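## Task

Take the foam block off the low shelf and set it fully inside the back tote, which is the tote farther from the bench's open edge (the front tote is the one closest to that edge). Neither tote may be shifted or rotated, and the cartons beneath the bench must stay untouched. The robot must not tip over or finish leaning, or the task fails. The block has to stay in the tote on its own; it does not count if the robot is what keeps it there at the end.

## Robot and tools

ROBOT. A simulated Hello Robot Stretch 3 with a single arm. It has a two-wheel base (0.33 m long, 0.34 m wide), a lift that rides up a mast, and a telescoping arm that reaches out to the robot's right side. The base cannot slide sideways, so to move the gripper forward or back you drive the base. Turns in place pivot about the point midway between the drive wheels, 0.05 m behind the front edge. With the arm pulled in and the wrist folded, a turn sweeps a circle of radius 0.28 m; an unfolded, level gripper reaches past it. Objects may occasionally be nudged by something outside the robot.

FRAMES. Base frame: origin on the floor between the drive wheels, x forward, y left, z up. hand_pose is reported in this frame, at the point where the closed fingertips meet; with all wrist joints at zero its x axis points up, y back along the arm toward the mast, z to the rear. Odometry frame: where the base frame was at the start of the scene. Heading is positive to the left, range -3.142 to 3.142.

execute_actions. Argument actions is a list holding either no action (just returns state and images) or exactly one. An action may contain base, joints, or both, plus optional contact_limits; its motions begin together. base takes one command only: {"translate_m": d}, a straight drive offset in metres from the base's last reported position, positive forward, -1 to 1; or {"rotate_rad": d}, an in-place turn offset in radians, positive counter-clockwise (left), -3.2 to 3.2. joints is an object keyed by joint name, each value an absolute target: lift_m 0 to 1.1 (arm height on the mast); arm_m 0 to 0.52 (extension); wrist_yaw_rad -1.345 to 4.42 (0 along the arm, positive toward the front, 3.0 folded over the base); wrist_pitch_rad -1.57 to 0.451 (0 level, negative tips fingers down); wrist_roll_rad -2.911 to 2.911 (0 fingers side by side); gripper_m -0.089 to 0.179 (larger is wider; real fingertip gap is smaller than the value, by about 0.007 near closed and 0.025 fully open, zero below 0.007); head_pan_rad -3.953 to 1.73 (0 forward, positive left, -1.57 looks along the arm); head_tilt_rad -1.53 to 0.419 (negative looks down). Done tolerances: 0.004 m for lift, arm and gripper; 0.02 rad for yaw, roll and head; 0.05 rad for pitch. No action runs longer than 15 s. Joints or base left out of an action may keep pushing toward an earlier target. contact_limits accepts only arm_m: a motor effort percentage (1 to 100) at which the arm motion halts with contact_stop; smaller is gentler, too small stops instantly, and values above the maximum are clipped. cameras: list drawn from head_camera, nav_camera, wrist_camera, all; omitted, null or ["all"] gives every camera, [] gives none. Unknown keys, names or out-of-range numbers cause the whole call to be rejected with no motion. Example: {"base": {"translate_m": 0.3}, "joints": {"head_pan_rad": -0.8}}.

wait: seconds from 0 to 10; commands nothing and returns the same readout as an empty action. zoom_image: camera (head_camera, nav_camera or wrist_camera) and region [x0, y0, x1, y1] in pixels of that camera's latest full image, top-left origin, at most 504 by 504. finished_scene: scene, the number of the current scene; it ends that scene for good after the last command has been held, reports success, and gives the next task. Once a result reports a stop, any further motion, wait or finished_scene calls in that same reply are skipped.

RESULTS. pictures lists the cameras in image order. base_status and joint_status tell how each motion ended: done (for the base, wheels turned the full amount even if slipping), off_target (resting short and possibly still pushing), contact_stop, time_out, torque_fault. After the last three the old target is dropped. on_its_own covers things not commanded this call; its "held at" is a held target, not a position. joint_positions gives current values. motor_effort is percent of maximum, positive toward larger joint values, peak in brackets; readings carry fixed biases and noise. Positive wheel effort pushes forward. lidar_m: 12 distances from the base origin, 30 degree sectors, first straight ahead then counter-clockwise (4th left, 7th behind, 10th right), a plane 0.17 m up, range 0.15 to 12 m, "-" for nothing; it misses clear items, thin legs and parts hidden by the robot. wrist_depth_mm (45 to 1000) and head_depth_mm (280 to 4000, image sideways) are 7x7 grids of median depth from top left. base_odometry counts wheel turns, so slip looks like travel; turned_by_wheels and turned_by_imu give turning since the last result; base_tilt in degrees, forward and right positive, with a fixed bias up to about 4 degrees. contact_limits line shows current, default and maximum limit.

BEHAVIOUR. Arm and lift stop on firm contact and go slack until commanded again; a slack lift can sag under load or be pushed up by closing fingers on a surface. Base, wrist and head have no contact stop and keep pushing. Long hard wrist loading turns that servo off for 10 s (torque_fault). The base is fast (0.30 m/s, 1.9 rad/s) only when stowed: lift_m under 0.30, arm_m under 0.03, wrist_yaw_rad over 2.54; otherwise 0.10 m/s and 0.63 rad/s. Thinking time lets the scene run while the robot holds its last command.

GRIPPING. Close to a gripper_m below the object's width (lower squeezes harder, but the stall guard may ease off and let it slip); to release, open at least 0.02 beyond where the fingers touched. Position readings do not confirm a grasp; check the cameras.

AVOID. Fold or unfold the wrist only with lift_m 0.32 to 0.95, wrist_pitch_rad -0.4 and roll near 0; once folded the lift may go down to 0.25. With wrist_yaw_rad below -0.4 keep pitch at -0.5 or lower. Pushing against something rigid with the gripper above about 0.45 m can tip the robot, especially with raised contact limits or a repeated push. Do not drive while holding or pressing on a fixed object, and beware snagging furniture, particularly reversing. If tilted, reverse the last move in small steps, free the gripper, and lower lift_m to about 0.2. Drops, slams, hard impacts and heavy pushes are penalised, as is faster-is-better robot time.

Each tool is called after ">>>" as name(argument=value, ...), one argument or row to a line, values as JSON.

## Session

>>> execute_actions(
  actions=[],
)

Scene clock: 0.00 s.
base_odometry: x=+0.000 y=+0.000 heading=+0.000 (m, m, rad; odometry frame)
turned_by_wheels: +0.000 (rad since the last result)
turned_by_imu: +0.000 (rad since the last result)
base_tilt: forward=-2.4 right=-0.2 (deg)
lidar_m: 1.42 1.43 1.84 1.58 1.02 1.09 1.88 2.65 1.49 1.26 1.25 1.65
head_depth_mm: 1826 2059 2079 2060 2041 2031 2028 / 1857 2011 1999 1990 1976 1977 1647 / 1870 1942 1944 1931 1923 1886 1675 / 1868 1897 1884 1879 1863 1851 1653 / 1822 1831 1829 1803 1795 1792 1529 / 1764 1781 1780 1757 1757 1740 1522 / 1726 1727 1727 1705 1705 1697 1498
base_status: not commanded
joint_positions: lift_m=+0.339 arm_m=+0.001 wrist_yaw_rad=+3.082 wrist_pitch_rad=-0.505 wrist_roll_rad=+0.000 gripper_m=+0.037 head_pan_rad=+0.002 head_tilt_rad=-0.003
joint_status: not commanded
motor_effort: left_wheel=+0 right_wheel=+0 lift_m=+19 arm_m=+0 wrist_yaw_rad=+0 wrist_pitch_rad=+5 wrist_roll_rad=+0 gripper_m=+0 head_pan_rad=-1 head_tilt_rad=+1 (%)
hand_pose: x=-0.0085 y=+0.0662 z=+0.3326 quat_wxyz=(+0.197, +0.689, +0.156, +0.679) (m; base frame)
wrist_depth_mm: 768 - - - - - - / 859 914 - - - - - / 878 920 929 946 987 967 - / 718 747 766 747 773 763 772 / 612 618 - 630 649 635 639 / 532 540 - 536 550 550 550 / 474 - - - 472 473 488
pictures: head_camera (sideways: a quarter turn clockwise sets it upright), nav_camera (sideways: a quarter turn counterclockwise sets it upright), wrist_camera
Images, in order (width x height): head_camera 896x504, nav_camera 672x504, wrist_camera 644x364.

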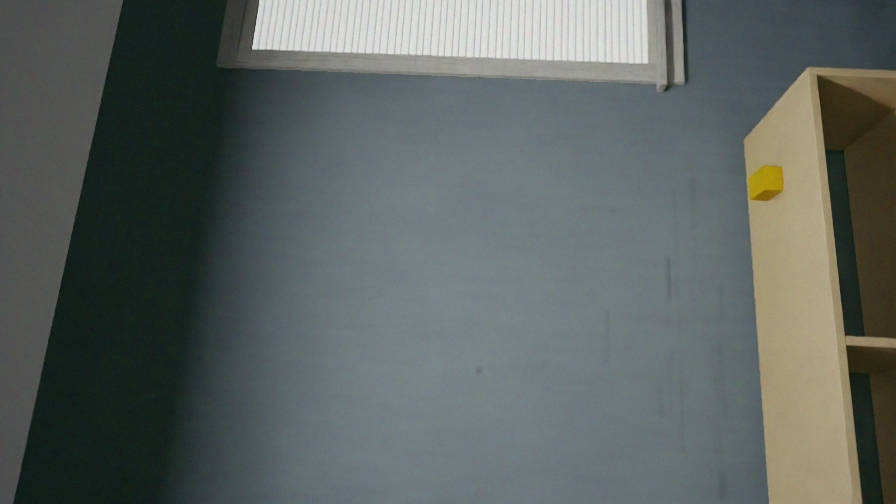

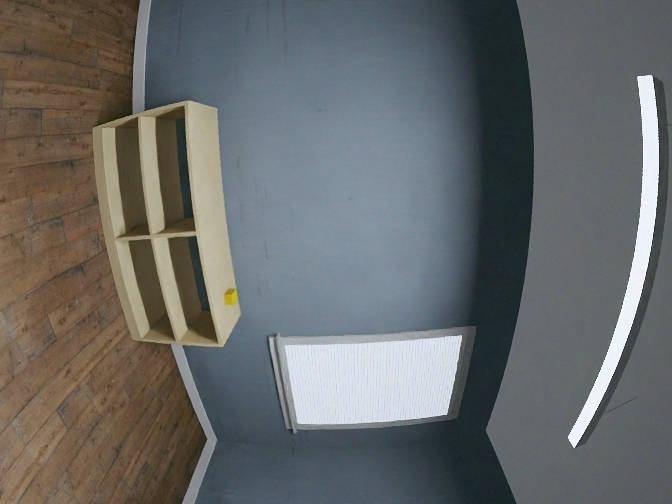

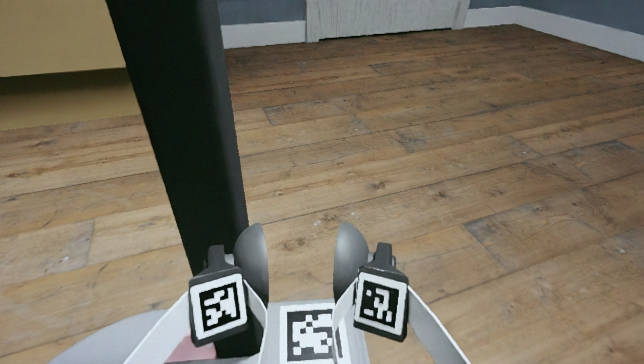

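>>> execute_actions(
  actions=[
    {"joints": {"head_pan_rad": -1.2, "head_tilt_rad": -0.4}},
  ],
  cameras=["head_camera", "nav_camera"],
)

>>> execute_actions(
  actions=[
    {"joints": {"head_pan_rad": 1.2, "head_tilt_rad": -0.4}},
  ],
  cameras=["head_camera", "nav_camera"],
)

Scene clock: 2.50 s.
base_odometry: x=+0.000 y=+0.000 heading=+0.000 (m, m, rad; odometry frame)
turned_by_wheels: +0.000 (rad since the last result)
turned_by_imu: +0.000 (rad since the last result)
base_tilt: forward=-2.4 right=-0.2 (deg)
lidar_m: 1.42 1.44 1.84 1.58 1.02 1.09 1.88 2.65 1.49 1.26 1.25 1.65
head_depth_mm: 1867 1980 2075 1425 2093 1606 1511 / 1900 1995 2088 1525 2380 1866 1532 / 1923 2021 2096 1510 2057 1549 1532 / 1921 2078 2146 1361 2041 1559 1526 / 1939 2081 2204 2372 2454 1902 1513 / 1985 2110 2251 2404 2485 1902 1506 / 2000 2122 2283 2435 2516 1872 1497
base_status: not commanded
joint_positions: lift_m=+0.339 arm_m=+0.001 wrist_yaw_rad=+3.082 wrist_pitch_rad=-0.505 wrist_roll_rad=+0.000 gripper_m=+0.037 head_pan_rad=-1.193 head_tilt_rad=-0.395
joint_status: all done
motor_effort: left_wheel=+0(0) right_wheel=+0(0) lift_m=+19(19) arm_m=+0(0) wrist_yaw_rad=+0(0) wrist_pitch_rad=+5(5) wrist_roll_rad=+0(0) gripper_m=+0(0) head_pan_rad=-5(57) head_tilt_rad=-3(26) (%)
hand_pose: x=-0.0085 y=+0.0662 z=+0.3326 quat_wxyz=(+0.197, +0.689, +0.156, +0.679) (m; base frame)
wrist_depth_mm: 769 - - - - - - / 855 900 - - - - - / 882 882 916 937 952 961 969 / 739 726 749 767 754 750 794 / 609 618 - 631 645 649 649 / 526 537 - 549 550 549 553 / 466 - - - 473 481 488
pictures: head_camera (sideways: a quarter turn clockwise sets it upright), nav_camera (sideways: a quarter turn counterclockwise sets it upright)
Images, in order (width x height): head_camera 896x504, nav_camera 672x504.

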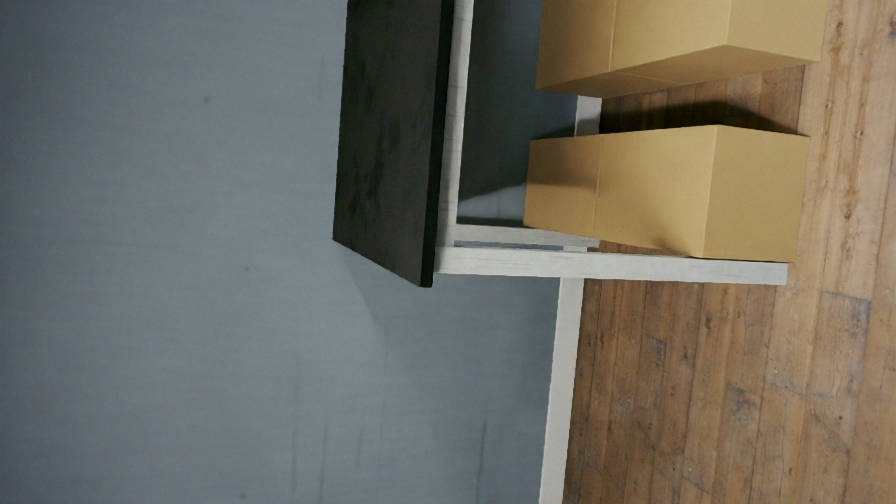

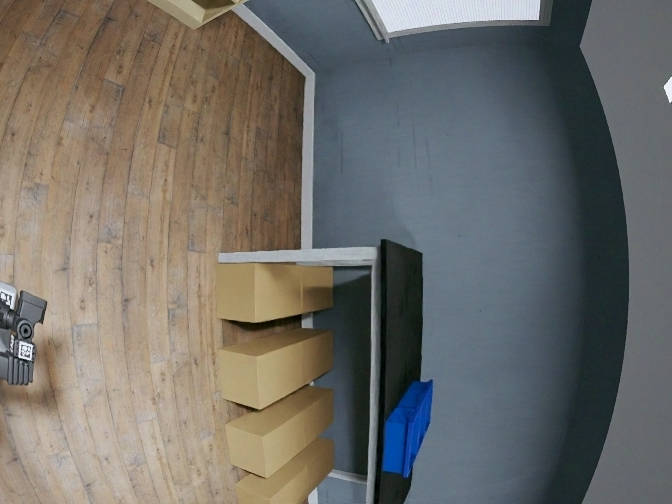

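Scene clock: 4.23 s.
base_odometry: x=+0.000 y=+0.000 heading=+0.000 (m, m, rad; odometry frame)
turned_by_wheels: +0.000 (rad since the last result)
turned_by_imu: +0.000 (rad since the last result)
base_tilt: forward=-2.6 right=-0.1 (deg)
lidar_m: 1.42 1.44 1.84 1.58 1.02 1.09 1.88 2.64 1.49 1.26 1.26 1.64
head_depth_mm: 1971 2017 2102 2186 2280 1949 1542 / 2011 2152 2287 2417 2487 1934 1532 / 1829 1976 2117 2319 2449 1937 1529 / 1705 1826 1960 2086 2263 1922 1521 / 1602 1691 1813 1933 2072 1901 1510 / 1497 1578 1675 1795 1920 1879 1497 / 1408 1485 1577 1669 1780 1838 1488
base_status: not commanded
joint_positions: lift_m=+0.339 arm_m=+0.001 wrist_yaw_rad=+3.082 wrist_pitch_rad=-0.505 wrist_roll_rad=+0.000 gripper_m=+0.037 head_pan_rad=+1.193 head_tilt_rad=-0.395
joint_status: all done
motor_effort: left_wheel=+0(0) right_wheel=+0(0) lift_m=+19(18) arm_m=-1(0) wrist_yaw_rad=+0(0) wrist_pitch_rad=+5(5) wrist_roll_rad=+0(0) gripper_m=+0(1) head_pan_rad=+5(57) head_tilt_rad=-3(3) (%)
hand_pose: x=-0.0085 y=+0.0662 z=+0.3326 quat_wxyz=(+0.197, +0.689, +0.156, +0.679) (m; base frame)
wrist_depth_mm: 770 - - - - - - / 833 907 - - - - - / 877 931 956 967 934 951 - / 718 736 723 768 752 765 787 / 617 611 - 635 639 640 646 / 527 534 - 552 547 554 553 / 470 - - - 474 487 486
pictures: head_camera (sideways: a quarter turn clockwise sets it upright), nav_camera (sideways: a quarter turn counterclockwise sets it upright)
Images, in order (width x height): head_camera 896x504, nav_camera 672x504.

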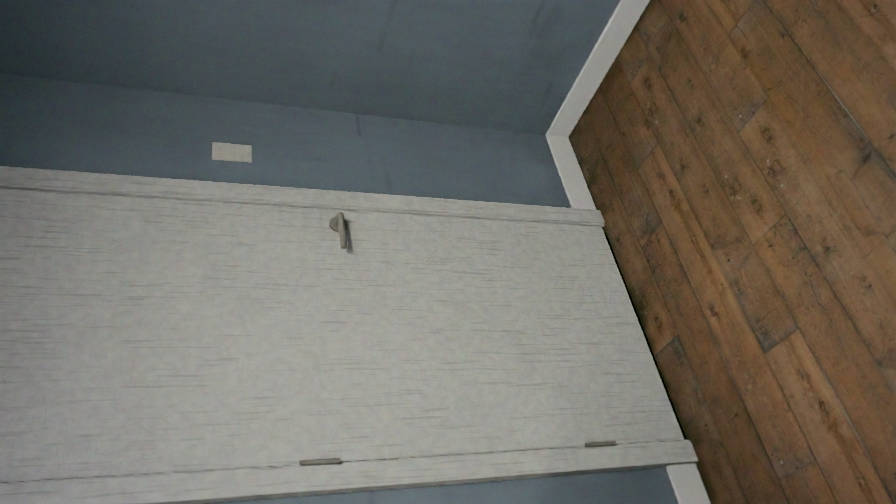

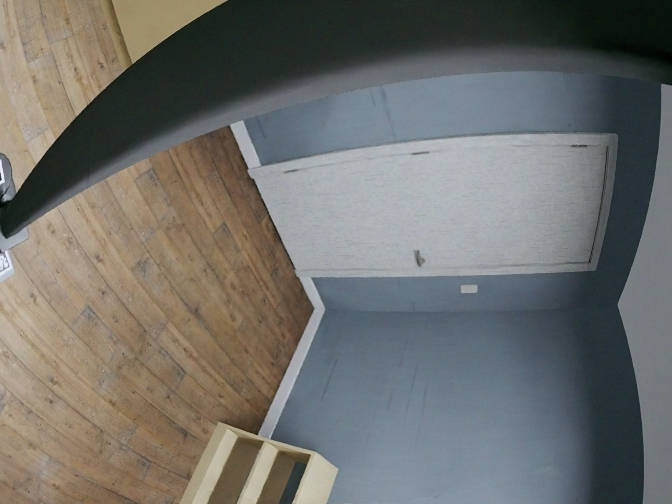

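>>> execute_actions(
  actions=[
    {"joints": {"head_pan_rad": -1.85, "head_tilt_rad": -0.3}},
  ],
  cameras=["head_camera", "nav_camera"],
)

Scene clock: 7.07 s.
base_odometry: x=+0.000 y=+0.000 heading=+0.000 (m, m, rad; odometry frame)
turned_by_wheels: +0.000 (rad since the last result)
turned_by_imu: +0.000 (rad since the last result)
base_tilt: forward=-2.6 right=-0.1 (deg)
lidar_m: 1.42 1.43 1.84 1.59 1.01 1.09 1.88 2.65 1.49 1.26 1.25 1.65
head_depth_mm: 2742 2934 3127 2059 2795 2097 1690 / 2567 2723 2869 2298 3091 1994 1672 / 2422 2561 2672 1966 2424 1850 1659 / 2265 2395 2549 1577 2562 1791 1651 / 2159 2274 2336 1452 2376 1951 1612 / 2056 2150 2217 1546 2430 1670 1534 / 1935 2027 2132 1460 2252 1805 1576
base_status: not commanded
joint_positions: lift_m=+0.339 arm_m=+0.001 wrist_yaw_rad=+3.082 wrist_pitch_rad=-0.505 wrist_roll_rad=+0.000 gripper_m=+0.037 head_pan_rad=-1.843 head_tilt_rad=-0.310
joint_status: all done
motor_effort: left_wheel=+0(0) right_wheel=+0(0) lift_m=+19(19) arm_m=+0(1) wrist_yaw_rad=+0(1) wrist_pitch_rad=+4(5) wrist_roll_rad=+0(0) gripper_m=+1(0) head_pan_rad=-6(58) head_tilt_rad=+4(15) (%)
hand_pose: x=-0.0085 y=+0.0662 z=+0.3326 quat_wxyz=(+0.197, +0.689, +0.156, +0.679) (m; base frame)
wrist_depth_mm: 759 - - - - - - / 866 938 - - - - - / 909 911 941 945 937 950 969 / 733 736 739 762 781 771 768 / 614 622 - 633 639 636 648 / 524 542 - 554 555 552 548 / 471 - - - 467 487 487
pictures: head_camera (sideways: a quarter turn clockwise sets it upright), nav_camera (sideways: a quarter turn counterclockwise sets it upright)
Images, in order (width x height): head_camera 896x504, nav_camera 672x504.

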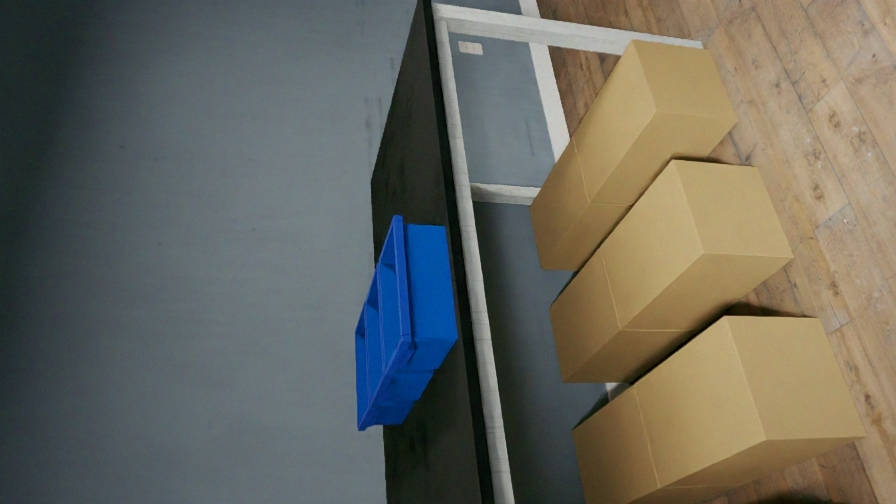

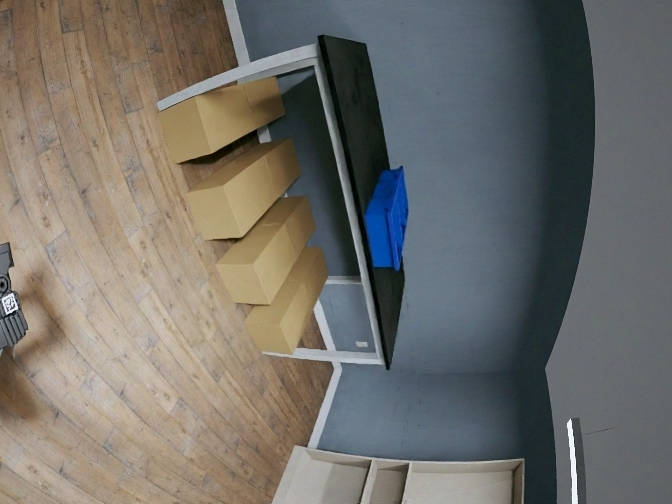

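>>> zoom_image(
  camera="head_camera",
  region=[300, 180, 520, 460],
)

Region (300, 180, 520, 460) of head_camera's 896x504 image, scaled by 1.800, with more detail than that image has; it fills the left 396 columns of this view, and the rest is white.

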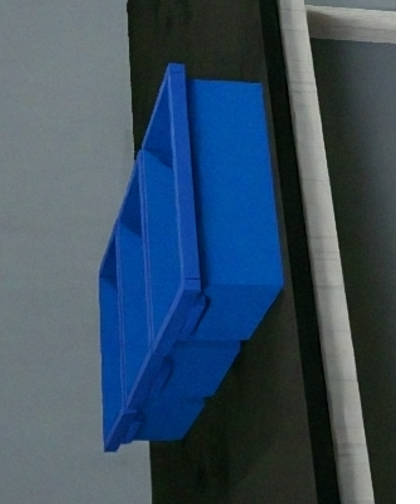

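>>> execute_actions(
  actions=[
    {"base": {"rotate_rad": -0.235}, "joints": {"head_pan_rad": 0.1, "head_tilt_rad": -0.45, "lift_m": 0.28}},
  ],
  cameras=["head_camera"],
)

>>> execute_actions(
  actions=[
    {"base": {"translate_m": 1.0}, "joints": {"head_tilt_rad": -0.7}},
  ],
  cameras=["head_camera", "nav_camera"],
)

Scene clock: 23.93 s.
base_odometry: x=+0.000 y=+0.000 heading=-0.235 (m, m, rad; odometry frame)
turned_by_wheels: -0.235 (rad since the last result)
turned_by_imu: -0.234 (rad since the last result)
base_tilt: forward=-2.5 right=-0.2 (deg)
lidar_m: 1.65 1.43 1.88 1.64 0.95 0.99 1.38 2.64 1.78 1.30 1.25 2.26
head_depth_mm: 1932 2115 2286 2519 2418 1833 1475 / 1850 1988 2150 2366 2426 1838 1461 / 1776 1900 2052 2204 2047 1807 1463 / 1707 1821 1966 2057 1986 1792 1455 / 1634 1760 1888 1917 1949 1793 1447 / 1574 1678 1796 1840 1778 1735 1447 / 1518 1631 1737 1747 1783 1707 1439
base_status: done
joint_positions: lift_m=+0.280 arm_m=+0.001 wrist_yaw_rad=+3.082 wrist_pitch_rad=-0.505 wrist_roll_rad=+0.000 gripper_m=+0.037 head_pan_rad=+0.093 head_tilt_rad=-0.445
joint_status: all done
motor_effort: left_wheel=+3(8) right_wheel=-2(7) lift_m=+11(16) arm_m=+0(0) wrist_yaw_rad=+0(0) wrist_pitch_rad=+5(5) wrist_roll_rad=+0(0) gripper_m=+0(0) head_pan_rad=+5(56) head_tilt_rad=-3(18) (%)
hand_pose: x=-0.0085 y=+0.0662 z=+0.2742 quat_wxyz=(+0.197, +0.689, +0.156, +0.679) (m; base frame)
wrist_depth_mm: - - - - - - - / 921 - - - - - - / 788 802 815 790 817 820 853 / 642 650 652 661 656 683 686 / 548 547 - 548 550 566 569 / 475 497 - - 478 482 490 / - - - - 407 423 419
pictures: head_camera (sideways: a quarter turn clockwise sets it upright)
Images, in order (width x height): head_camera 896x504.

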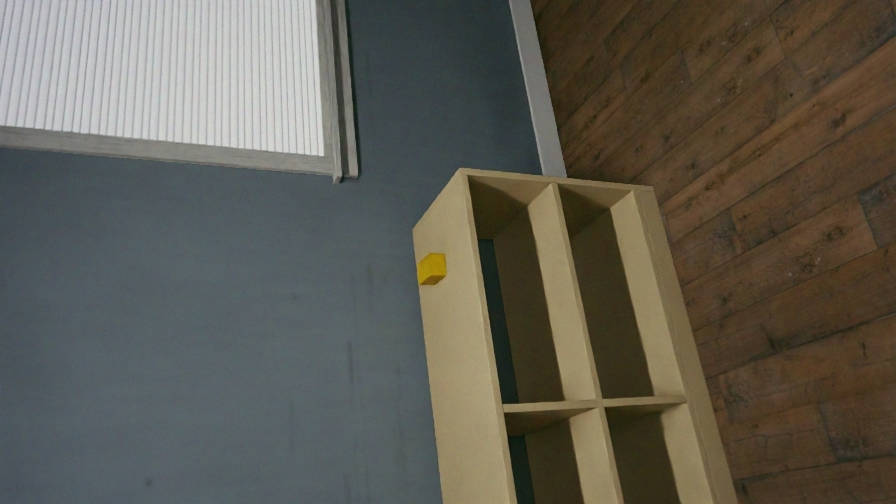

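Scene clock: 28.97 s.
base_odometry: x=+0.973 y=-0.233 heading=-0.235 (m, m, rad; odometry frame)
turned_by_wheels: +0.000 (rad since the last result)
turned_by_imu: +0.003 (rad since the last result)
base_tilt: forward=-2.5 right=-0.2 (deg)
lidar_m: 0.65 0.88 0.58 0.98 2.07 1.75 2.07 3.50 1.07 1.05 1.68 1.33
head_depth_mm: 970 1097 1269 1502 1710 1467 1255 / 922 1047 1179 1403 1632 1458 1254 / 898 1000 1129 1316 1442 1361 1246 / 863 961 1087 1184 918 1089 1217 / 828 920 1036 1111 910 1038 1188 / 800 885 988 1078 906 1004 1133 / 771 851 948 1048 901 976 1089
base_status: done
joint_positions: lift_m=+0.280 arm_m=+0.001 wrist_yaw_rad=+3.082 wrist_pitch_rad=-0.505 wrist_roll_rad=+0.000 gripper_m=+0.037 head_pan_rad=+0.093 head_tilt_rad=-0.692
joint_status: all done
motor_effort: left_wheel=+2(11) right_wheel=-2(5) lift_m=+11(11) arm_m=+0(0) wrist_yaw_rad=+0(0) wrist_pitch_rad=+5(5) wrist_roll_rad=+0(0) gripper_m=+0(1) head_pan_rad=+4(4) head_tilt_rad=-4(22) (%)
hand_pose: x=-0.0085 y=+0.0662 z=+0.2742 quat_wxyz=(+0.197, +0.689, +0.156, +0.679) (m; base frame)
wrist_depth_mm: - - - - - 939 588 / - - - 965 904 824 717 / 790 798 800 824 752 656 678 / 644 649 665 662 662 622 544 / 532 544 - 549 562 554 525 / 478 495 - - 481 485 482 / - - - - 410 423 424
pictures: head_camera (sideways: a quarter turn clockwise sets it upright), nav_camera (sideways: a quarter turn counterclockwise sets it upright)
Images, in order (width x height): head_camera 896x504, nav_camera 672x504.

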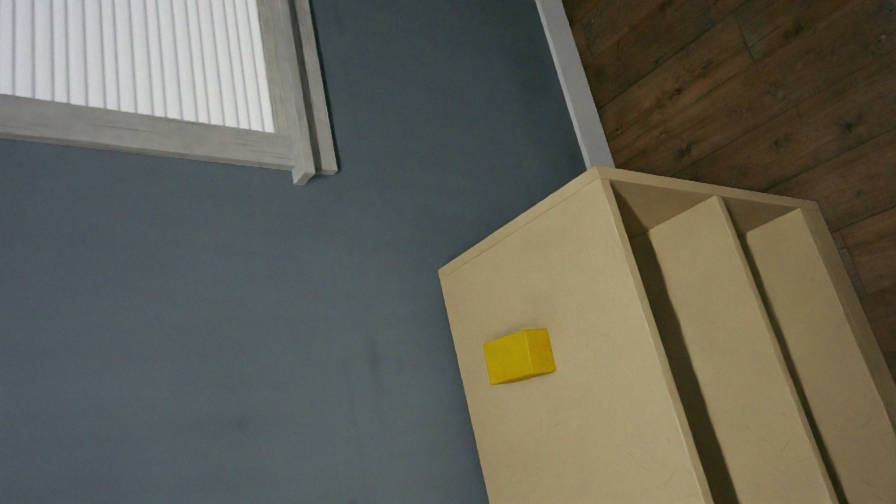

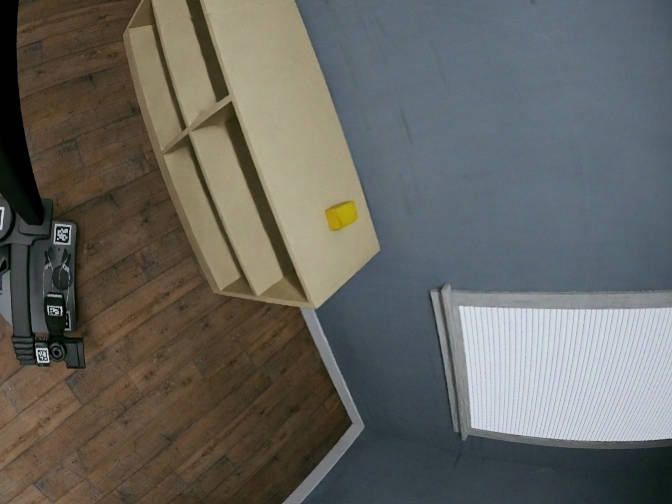

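>>> zoom_image(
  camera="head_camera",
  region=[440, 290, 600, 420],
)

Region (440, 290, 600, 420) of head_camera's 896x504 image, scaled by 3.150, with more detail than that image has; it fills the top 410 rows of this view, and the rest is white.

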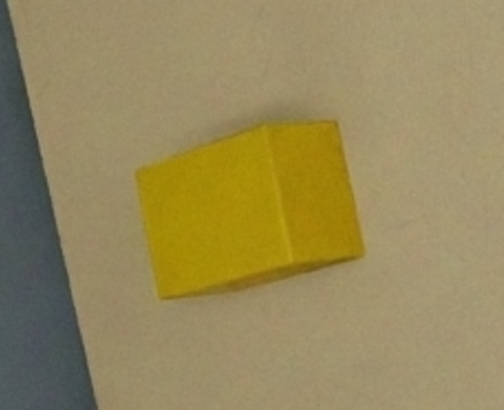

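>>> execute_actions(
  actions=[
    {"base": {"rotate_rad": 2.025}, "joints": {"head_pan_rad": -1.57, "head_tilt_rad": -0.75}},
  ],
  cameras=["head_camera"],
)

Scene clock: 38.87 s.
base_odometry: x=+0.973 y=-0.233 heading=+1.790 (m, m, rad; odometry frame)
turned_by_wheels: +2.025 (rad since the last result)
turned_by_imu: +2.014 (rad since the last result)
base_tilt: forward=-2.7 right=-0.2 (deg)
lidar_m: 2.05 1.75 1.94 3.50 1.16 1.05 1.68 1.43 0.65 0.94 0.58 0.98
head_depth_mm: 811 905 1030 1148 910 1038 1207 / 806 902 1030 1084 904 1081 1200 / 806 902 1029 1077 898 1079 1201 / 803 899 1025 1069 896 1079 1184 / 802 897 1024 1067 889 1072 1182 / 802 897 1018 1059 888 1070 1174 / 796 893 1019 1055 884 1016 1171
base_status: done
joint_positions: lift_m=+0.280 arm_m=+0.001 wrist_yaw_rad=+3.082 wrist_pitch_rad=-0.505 wrist_roll_rad=+0.000 gripper_m=+0.037 head_pan_rad=-1.563 head_tilt_rad=-0.741
joint_status: all done
motor_effort: left_wheel=-2(7) right_wheel=+2(7) lift_m=+11(11) arm_m=-1(1) wrist_yaw_rad=+0(0) wrist_pitch_rad=+5(5) wrist_roll_rad=+0(0) gripper_m=+0(0) head_pan_rad=-5(58) head_tilt_rad=-5(13) (%)
hand_pose: x=-0.0085 y=+0.0661 z=+0.2742 quat_wxyz=(+0.197, +0.689, +0.156, +0.679) (m; base frame)
wrist_depth_mm: - - - - - - - / - - - - - - - / 786 802 812 832 825 833 846 / 637 643 662 660 669 678 686 / 536 534 - 542 543 572 575 / 476 494 - - 486 472 491 / - - - - 406 425 424
pictures: head_camera (sideways: a quarter turn clockwise sets it upright)
Images, in order (width x height): head_camera 896x504.

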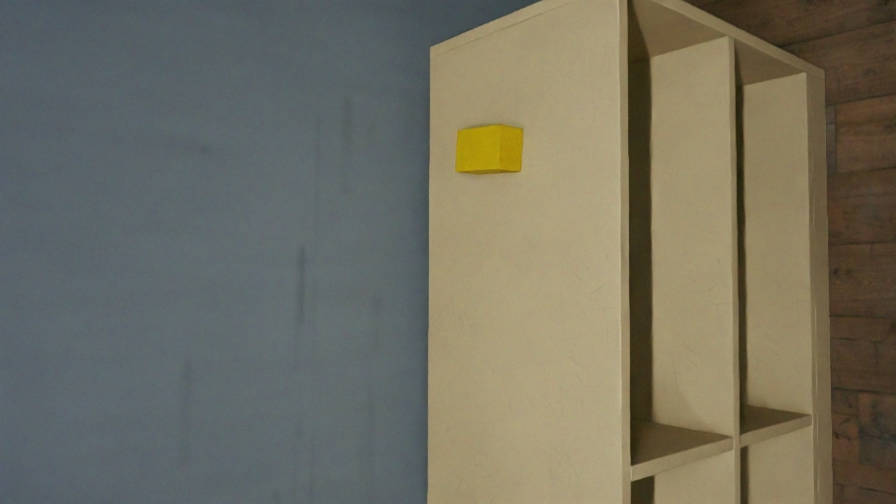

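>>> execute_actions(
  actions=[
    {"joints": {"lift_m": 0.72, "wrist_pitch_rad": -0.4}},
  ],
  cameras=[],
)

>>> execute_actions(
  actions=[
    {"joints": {"wrist_yaw_rad": 0.0, "gripper_m": 0.15}},
  ],
  cameras=["head_camera", "wrist_camera"],
)

Scene clock: 45.37 s.
base_odometry: x=+0.973 y=-0.233 heading=+1.790 (m, m, rad; odometry frame)
turned_by_wheels: +0.000 (rad since the last result)
turned_by_imu: +0.000 (rad since the last result)
base_tilt: forward=-2.6 right=-0.1 (deg)
lidar_m: 2.06 1.75 1.93 3.50 1.16 1.05 1.68 1.43 0.64 0.94 0.58 0.98
head_depth_mm: 807 905 1027 1144 908 1041 1235 / 809 904 1030 1082 905 1080 1203 / 805 903 1027 1074 898 1079 1196 / 805 903 1023 1073 898 1075 1194 / 802 900 1018 1065 896 1070 1186 / 797 894 1018 1061 892 1064 1177 / 800 895 1016 1053 887 1015 1172
base_status: not commanded
joint_positions: lift_m=+0.720 arm_m=+0.001 wrist_yaw_rad=+3.082 wrist_pitch_rad=-0.422 wrist_roll_rad=+0.000 gripper_m=+0.037 head_pan_rad=-1.563 head_tilt_rad=-0.741
joint_status: all done
motor_effort: left_wheel=-2(2) right_wheel=+1(2) lift_m=+25(25) arm_m=+0(0) wrist_yaw_rad=+0(0) wrist_pitch_rad=+8(8) wrist_roll_rad=+0(0) gripper_m=+0(0) head_pan_rad=-5(4) head_tilt_rad=-4(4) (%)
hand_pose: x=-0.0078 y=+0.0774 z=+0.7313 quat_wxyz=(+0.169, +0.695, +0.127, +0.687) (m; base frame)
wrist_depth_mm: - - - - - - - / - - - - - - - / - - - - - - - / - - - - - - - / - - - - - - - / - - - - - - - / 909 903 907 949 876 923 921
pictures: none
No camera images: the call's "cameras" was empty. Leave "cameras" out to get every camera's image.

Scene clock: 47.93 s.
base_odometry: x=+0.973 y=-0.233 heading=+1.790 (m, m, rad; odometry frame)
turned_by_wheels: +0.000 (rad since the last result)
turned_by_imu: +0.000 (rad since the last result)
base_tilt: forward=-2.5 right=-0.2 (deg)
lidar_m: 2.06 1.75 1.93 3.49 1.16 1.05 1.68 1.43 0.65 0.94 0.58 0.98
head_depth_mm: 809 910 1031 1143 908 1041 1227 / 805 904 1032 1078 904 1083 1199 / 806 902 1025 1075 901 1079 1204 / 802 904 1028 1067 897 1049 - / 804 898 1020 1062 891 1075 1182 / 800 897 1020 1059 888 1071 1178 / 801 895 1019 1054 881 1019 1173
base_status: not commanded
joint_positions: lift_m=+0.720 arm_m=+0.001 wrist_yaw_rad=+0.003 wrist_pitch_rad=-0.422 wrist_roll_rad=+0.000 gripper_m=+0.150 head_pan_rad=-1.563 head_tilt_rad=-0.741
joint_status: all done
motor_effort: left_wheel=-2(2) right_wheel=+1(2) lift_m=+26(26) arm_m=+0(1) wrist_yaw_rad=-3(4) wrist_pitch_rad=+8(8) wrist_roll_rad=+0(0) gripper_m=+0(84) head_pan_rad=-5(4) head_tilt_rad=-4(4) (%)
hand_pose: x=-0.0209 y=-0.3701 z=+0.7313 quat_wxyz=(+0.692, +0.149, -0.691, -0.147) (m; base frame)
wrist_depth_mm: 593 606 625 635 653 664 675 / 631 660 675 686 692 707 732 / 561 570 571 576 537 766 808 / 435 436 446 442 448 452 870 / 365 370 385 392 394 399 951 / 592 609 645 629 647 - - / - 536 562 549 551 554 970
pictures: head_camera (sideways: a quarter turn clockwise sets it upright), wrist_camera
Images, in order (width x height): head_camera 896x504, wrist_camera 644x364.

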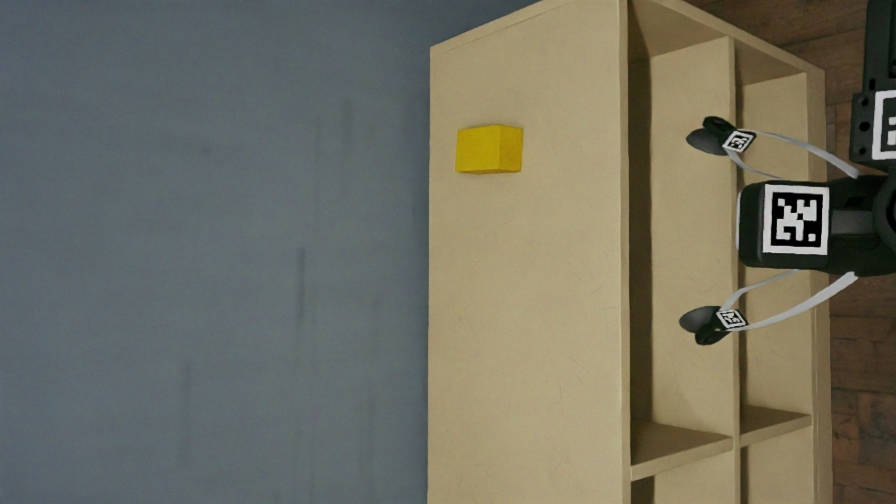

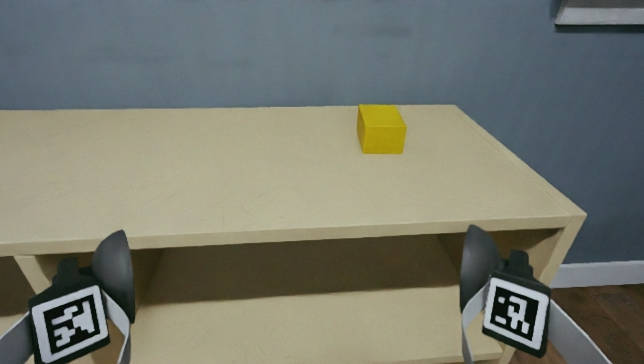

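>>> execute_actions(
  actions=[
    {"base": {"translate_m": -0.122}, "joints": {"wrist_pitch_rad": -0.6, "lift_m": 0.74, "arm_m": 0.2, "gripper_m": 0.17}},
  ],
  cameras=["head_camera", "wrist_camera"],
)

Scene clock: 52.57 s.
base_odometry: x=+0.999 y=-0.352 heading=+1.790 (m, m, rad; odometry frame)
turned_by_wheels: +0.000 (rad since the last result)
turned_by_imu: -0.001 (rad since the last result)
base_tilt: forward=-2.5 right=-0.1 (deg)
lidar_m: 2.18 1.84 2.10 3.51 0.98 0.95 1.56 1.45 0.60 0.73 0.64 1.09
head_depth_mm: 816 912 1042 1205 1399 - - / 813 911 1039 1148 - 1034 1220 / 814 912 1037 1072 - 1239 1195 / 812 910 1038 1067 909 1078 1187 / 811 907 1030 1063 916 1073 1188 / 806 906 1027 1059 888 1064 1183 / 807 904 1026 1056 886 1060 1179
base_status: done
joint_positions: lift_m=+0.740 arm_m=+0.200 wrist_yaw_rad=+0.001 wrist_pitch_rad=-0.610 wrist_roll_rad=+0.000 gripper_m=+0.170 head_pan_rad=-1.563 head_tilt_rad=-0.741
joint_status: all done
motor_effort: left_wheel=-2(7) right_wheel=+2(2) lift_m=+25(25) arm_m=+2(3) wrist_yaw_rad=-1(3) wrist_pitch_rad=+4(6) wrist_roll_rad=+0(0) gripper_m=+0(76) head_pan_rad=-6(4) head_tilt_rad=-4(5) (%)
hand_pose: x=-0.0213 y=-0.5409 z=+0.7117 quat_wxyz=(+0.675, +0.213, -0.674, -0.212) (m; base frame)
wrist_depth_mm: 462 472 480 492 500 516 521 / 489 498 506 517 526 568 587 / 397 401 403 361 421 638 654 / 341 341 343 337 352 702 777 / 294 295 299 301 302 324 888 / - 259 260 264 268 267 957 / - 237 240 247 415 312 847
pictures: head_camera (sideways: a quarter turn clockwise sets it upright), wrist_camera
Images, in order (width x height): head_camera 896x504, wrist_camera 644x364.

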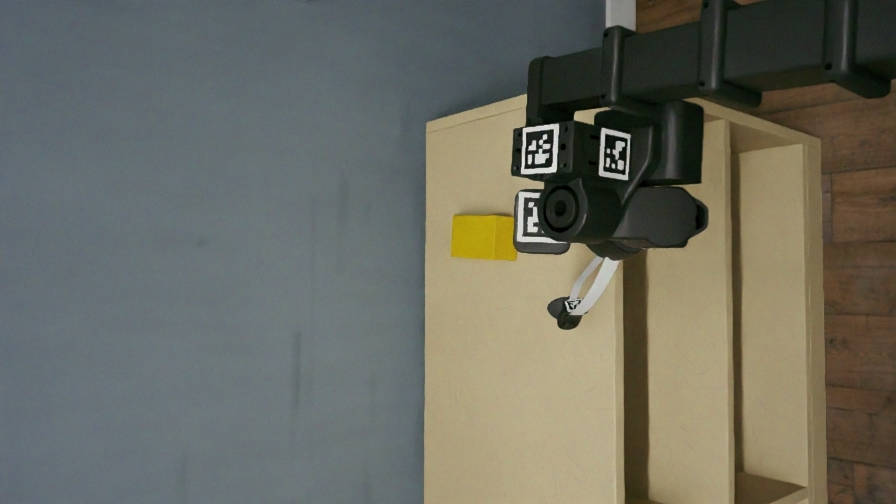

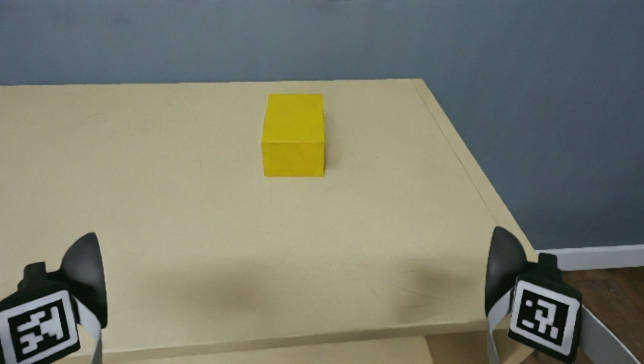

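>>> execute_actions(
  actions=[
    {"joints": {"lift_m": 0.69, "arm_m": 0.32}},
  ],
  cameras=["head_camera", "wrist_camera"],
)

Scene clock: 59.40 s.
base_odometry: x=+0.999 y=-0.352 heading=+1.790 (m, m, rad; odometry frame)
turned_by_wheels: +0.000 (rad since the last result)
turned_by_imu: +0.000 (rad since the last result)
base_tilt: forward=-2.5 right=-0.1 (deg)
lidar_m: 2.18 1.84 2.10 3.51 0.98 0.95 1.56 1.45 0.60 0.72 0.64 1.09
head_depth_mm: 817 914 1043 1209 1443 1428 - / 812 913 1040 1152 - 1051 1197 / 812 911 1037 1110 854 1078 1196 / 811 906 1034 1103 872 1077 1194 / 808 906 1031 1066 889 1075 1186 / 808 904 1026 1058 888 1070 1177 / 806 903 1023 1052 883 1065 1173
base_status: not commanded
joint_positions: lift_m=+0.690 arm_m=+0.320 wrist_yaw_rad=+0.001 wrist_pitch_rad=-0.611 wrist_roll_rad=+0.000 gripper_m=+0.170 head_pan_rad=-1.563 head_tilt_rad=-0.741
joint_status: all done
motor_effort: left_wheel=-2(2) right_wheel=+2(2) lift_m=+11(23) arm_m=+2(3) wrist_yaw_rad=-1(1) wrist_pitch_rad=+4(4) wrist_roll_rad=+0(0) gripper_m=+1(1) head_pan_rad=-4(5) head_tilt_rad=-4(5) (%)
hand_pose: x=-0.0213 y=-0.6608 z=+0.6625 quat_wxyz=(+0.675, +0.213, -0.674, -0.213) (m; base frame)
wrist_depth_mm: 353 357 366 375 386 394 402 / 378 387 399 403 408 438 447 / 320 319 310 307 329 476 506 / 267 270 256 225 280 282 582 / 231 233 228 227 242 250 666 / - 207 209 209 210 213 224 / - 184 185 186 189 187 195
pictures: head_camera (sideways: a quarter turn clockwise sets it upright), wrist_camera
Images, in order (width x height): head_camera 896x504, wrist_camera 644x364.

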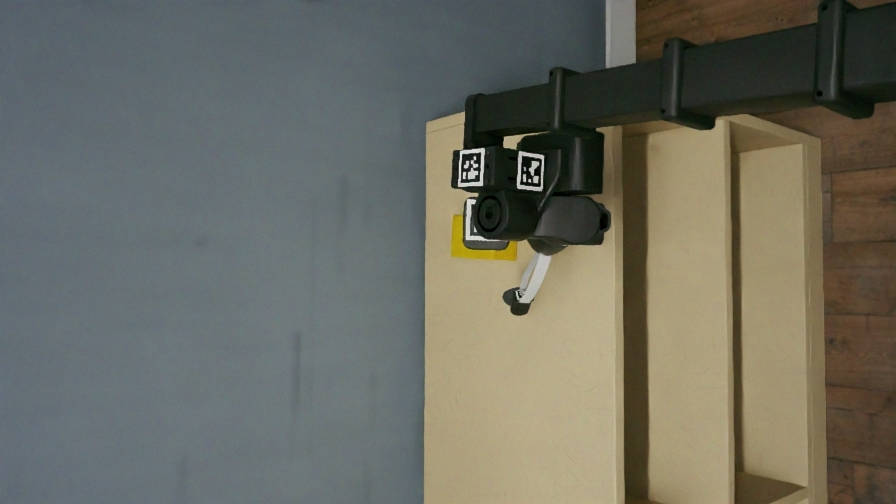

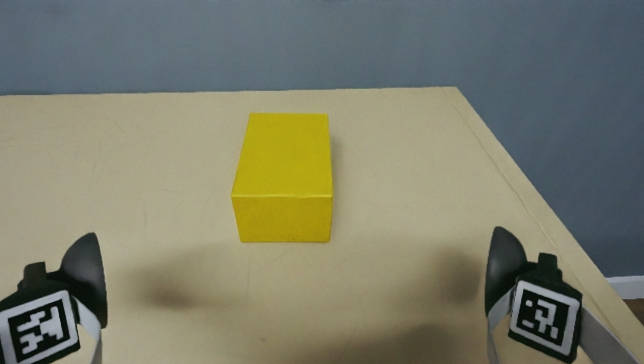

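>>> execute_actions(
  actions=[
    {"joints": {"lift_m": 0.657, "arm_m": 0.40}},
  ],
  cameras=["head_camera", "wrist_camera"],
)

Scene clock: 63.90 s.
base_odometry: x=+0.999 y=-0.352 heading=+1.790 (m, m, rad; odometry frame)
turned_by_wheels: +0.000 (rad since the last result)
turned_by_imu: +0.000 (rad since the last result)
base_tilt: forward=-2.4 right=+0.0 (deg)
lidar_m: 2.17 1.85 2.10 3.51 0.98 0.95 1.56 1.44 0.59 0.73 0.65 1.09
head_depth_mm: 814 914 1040 1208 1434 1425 1254 / 814 914 1040 1177 1325 - 1190 / 813 912 1033 1125 876 1080 1196 / 809 909 1030 1108 878 1076 1191 / 810 908 1026 1068 893 1070 1190 / 809 903 1028 1055 887 1063 1179 / 805 905 1023 1055 883 1061 1180
base_status: not commanded
joint_positions: lift_m=+0.657 arm_m=+0.400 wrist_yaw_rad=+0.001 wrist_pitch_rad=-0.611 wrist_roll_rad=+0.000 gripper_m=+0.170 head_pan_rad=-1.563 head_tilt_rad=-0.741
joint_status: all done
motor_effort: left_wheel=-2(2) right_wheel=+2(1) lift_m=+11(11) arm_m=+2(2) wrist_yaw_rad=-2(1) wrist_pitch_rad=+4(4) wrist_roll_rad=+0(0) gripper_m=+1(1) head_pan_rad=-5(5) head_tilt_rad=-4(4) (%)
hand_pose: x=-0.0213 y=-0.7408 z=+0.6295 quat_wxyz=(+0.675, +0.213, -0.674, -0.213) (m; base frame)
wrist_depth_mm: 281 285 291 298 304 313 320 / 311 315 322 329 332 341 354 / 262 261 268 270 274 287 405 / 222 221 166 167 231 233 454 / 192 193 139 143 198 205 203 / - 171 125 127 175 176 177 / - 152 145 148 155 153 162
pictures: head_camera (sideways: a quarter turn clockwise sets it upright), wrist_camera
Images, in order (width x height): head_camera 896x504, wrist_camera 644x364.

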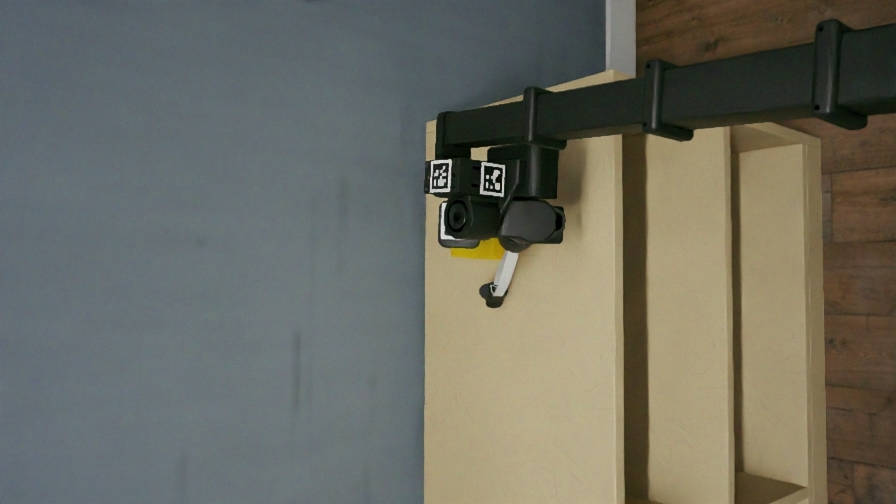

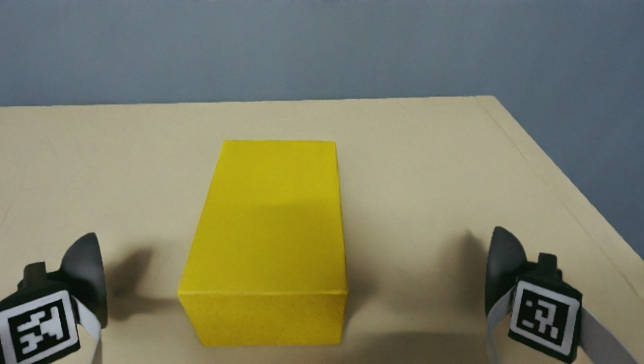

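>>> execute_actions(
  actions=[
    {"joints": {"lift_m": 0.65, "arm_m": 0.41}},
  ],
  cameras=[],
)

>>> execute_actions(
  actions=[
    {"joints": {"gripper_m": 0.025}},
  ],
  cameras=["head_camera", "wrist_camera"],
)

Scene clock: 66.27 s.
base_odometry: x=+0.999 y=-0.352 heading=+1.790 (m, m, rad; odometry frame)
turned_by_wheels: +0.000 (rad since the last result)
turned_by_imu: +0.000 (rad since the last result)
base_tilt: forward=-2.5 right=-0.1 (deg)
lidar_m: 2.18 1.85 2.11 3.51 0.98 0.95 1.56 1.44 0.60 0.73 0.64 1.09
head_depth_mm: 816 914 1045 1203 1433 1416 1249 / 814 915 1037 1164 1231 - 1184 / 814 911 1036 1123 874 1078 1199 / 810 909 1032 1107 873 1075 1197 / 809 905 1030 1065 890 1072 1192 / 808 907 1029 1056 887 1069 1184 / 805 903 1028 1051 883 1058 1172
base_status: not commanded
joint_positions: lift_m=+0.651 arm_m=+0.410 wrist_yaw_rad=+0.001 wrist_pitch_rad=-0.607 wrist_roll_rad=+0.000 gripper_m=+0.170 head_pan_rad=-1.563 head_tilt_rad=-0.741
joint_status: all done
motor_effort: left_wheel=-2(2) right_wheel=+2(2) lift_m=+8(10) arm_m=+5(4) wrist_yaw_rad=-1(2) wrist_pitch_rad=+3(4) wrist_roll_rad=+0(0) gripper_m=-1(1) head_pan_rad=-5(4) head_tilt_rad=-5(5) (%)
hand_pose: x=-0.0213 y=-0.7512 z=+0.6235 quat_wxyz=(+0.675, +0.212, -0.674, -0.211) (m; base frame)
wrist_depth_mm: 271 278 283 289 293 303 308 / 297 304 312 318 323 330 344 / 254 256 260 266 268 271 395 / 213 216 158 160 222 226 432 / 190 186 133 137 192 193 196 / - 164 116 118 168 170 171 / - 144 120 124 150 148 154
pictures: none
No camera images: the call's "cameras" was empty. Leave "cameras" out to get every camera's image.

Scene clock: 68.20 s.
base_odometry: x=+0.999 y=-0.352 heading=+1.790 (m, m, rad; odometry frame)
turned_by_wheels: +0.000 (rad since the last result)
turned_by_imu: +0.000 (rad since the last result)
base_tilt: forward=-2.5 right=-0.1 (deg)
lidar_m: 2.18 1.84 2.10 3.51 0.98 0.95 1.56 1.44 0.60 0.73 0.65 1.09
head_depth_mm: 815 917 1043 1207 1436 1420 1246 / 814 912 1042 1166 1234 - 1191 / 810 910 1038 1128 876 1078 1191 / 810 909 1036 1104 885 1075 1189 / 809 905 1032 1065 892 1072 1189 / 808 904 1025 1058 889 1069 1184 / 808 903 1025 1052 884 1060 1172
base_status: not commanded
joint_positions: lift_m=+0.651 arm_m=+0.410 wrist_yaw_rad=+0.001 wrist_pitch_rad=-0.573 wrist_roll_rad=+0.000 gripper_m=+0.026 head_pan_rad=-1.563 head_tilt_rad=-0.741
joint_status: all done
motor_effort: left_wheel=-2(2) right_wheel=+1(2) lift_m=+8(8) arm_m=+3(4) wrist_yaw_rad=-1(1) wrist_pitch_rad=-9(9) wrist_roll_rad=+0(0) gripper_m=-18(91) head_pan_rad=-5(4) head_tilt_rad=-4(5) (%)
hand_pose: x=-0.0213 y=-0.7569 z=+0.6302 quat_wxyz=(+0.679, +0.201, -0.678, -0.200) (m; base frame)
wrist_depth_mm: 268 272 278 283 292 297 305 / 290 297 308 315 324 331 339 / 273 277 281 283 287 346 381 / 229 231 218 172 238 239 425 / 196 197 145 142 209 205 212 / 171 177 123 124 - 178 179 / 153 150 117 122 152 158 159
pictures: head_camera (sideways: a quarter turn clockwise sets it upright), wrist_camera
Images, in order (width x height): head_camera 896x504, wrist_camera 644x364.

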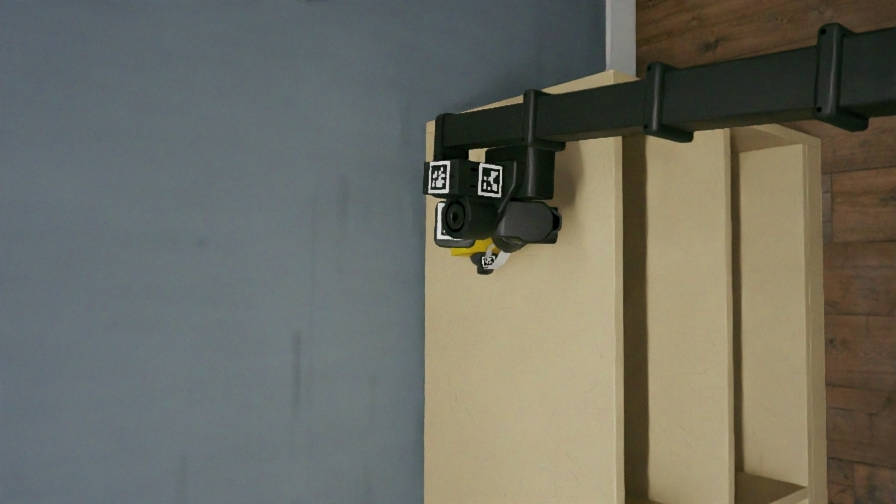

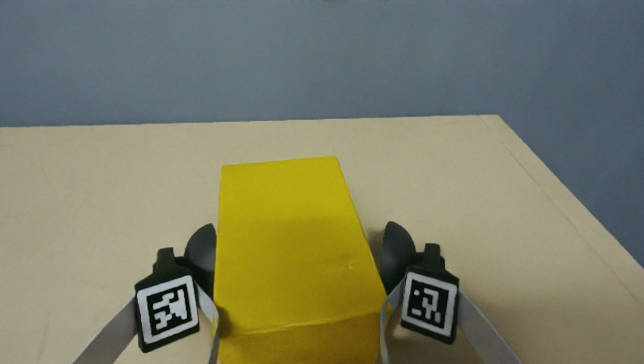

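>>> execute_actions(
  actions=[
    {"joints": {"lift_m": 0.76}},
  ],
  cameras=["wrist_camera"],
)

Scene clock: 70.57 s.
base_odometry: x=+0.999 y=-0.352 heading=+1.790 (m, m, rad; odometry frame)
turned_by_wheels: +0.000 (rad since the last result)
turned_by_imu: +0.000 (rad since the last result)
base_tilt: forward=-2.4 right=+0.0 (deg)
lidar_m: 2.18 1.84 2.10 3.49 0.98 0.96 1.56 1.45 0.59 0.73 0.64 1.09
head_depth_mm: 816 914 1042 1204 1399 - - / 814 913 1021 - 904 1038 1202 / 811 909 1014 992 897 1082 1190 / 813 906 1033 1033 895 1076 1189 / 809 903 1032 1062 894 1070 1189 / 805 906 1028 1055 890 1066 1188 / 807 902 1024 1051 885 1066 1176
base_status: not commanded
joint_positions: lift_m=+0.760 arm_m=+0.410 wrist_yaw_rad=+0.001 wrist_pitch_rad=-0.613 wrist_roll_rad=+0.000 gripper_m=+0.026 head_pan_rad=-1.563 head_tilt_rad=-0.741
joint_status: all done
motor_effort: left_wheel=-2(2) right_wheel=+2(2) lift_m=+26(27) arm_m=+2(3) wrist_yaw_rad=-1(1) wrist_pitch_rad=+4(9) wrist_roll_rad=+0(0) gripper_m=-18(18) head_pan_rad=-5(5) head_tilt_rad=-4(5) (%)
hand_pose: x=-0.0213 y=-0.7505 z=+0.7312 quat_wxyz=(+0.674, +0.214, -0.674, -0.213) (m; base frame)
wrist_depth_mm: 271 277 281 290 296 300 309 / 298 306 314 321 327 336 345 / 333 342 350 358 369 380 388 / 371 374 349 172 400 435 452 / 315 319 145 142 334 493 535 / 279 288 123 124 128 296 656 / 250 244 115 121 248 260 795
pictures: wrist_camera
Images, in order (width x height): wrist_camera 644x364.

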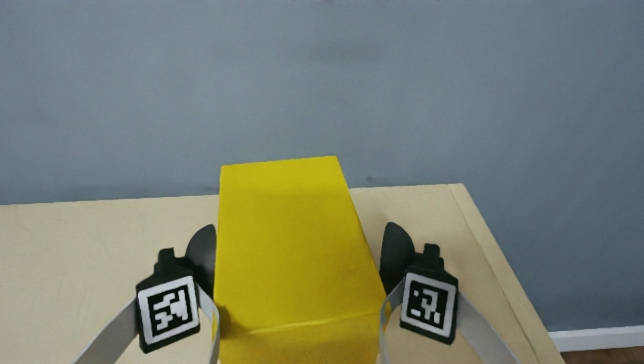

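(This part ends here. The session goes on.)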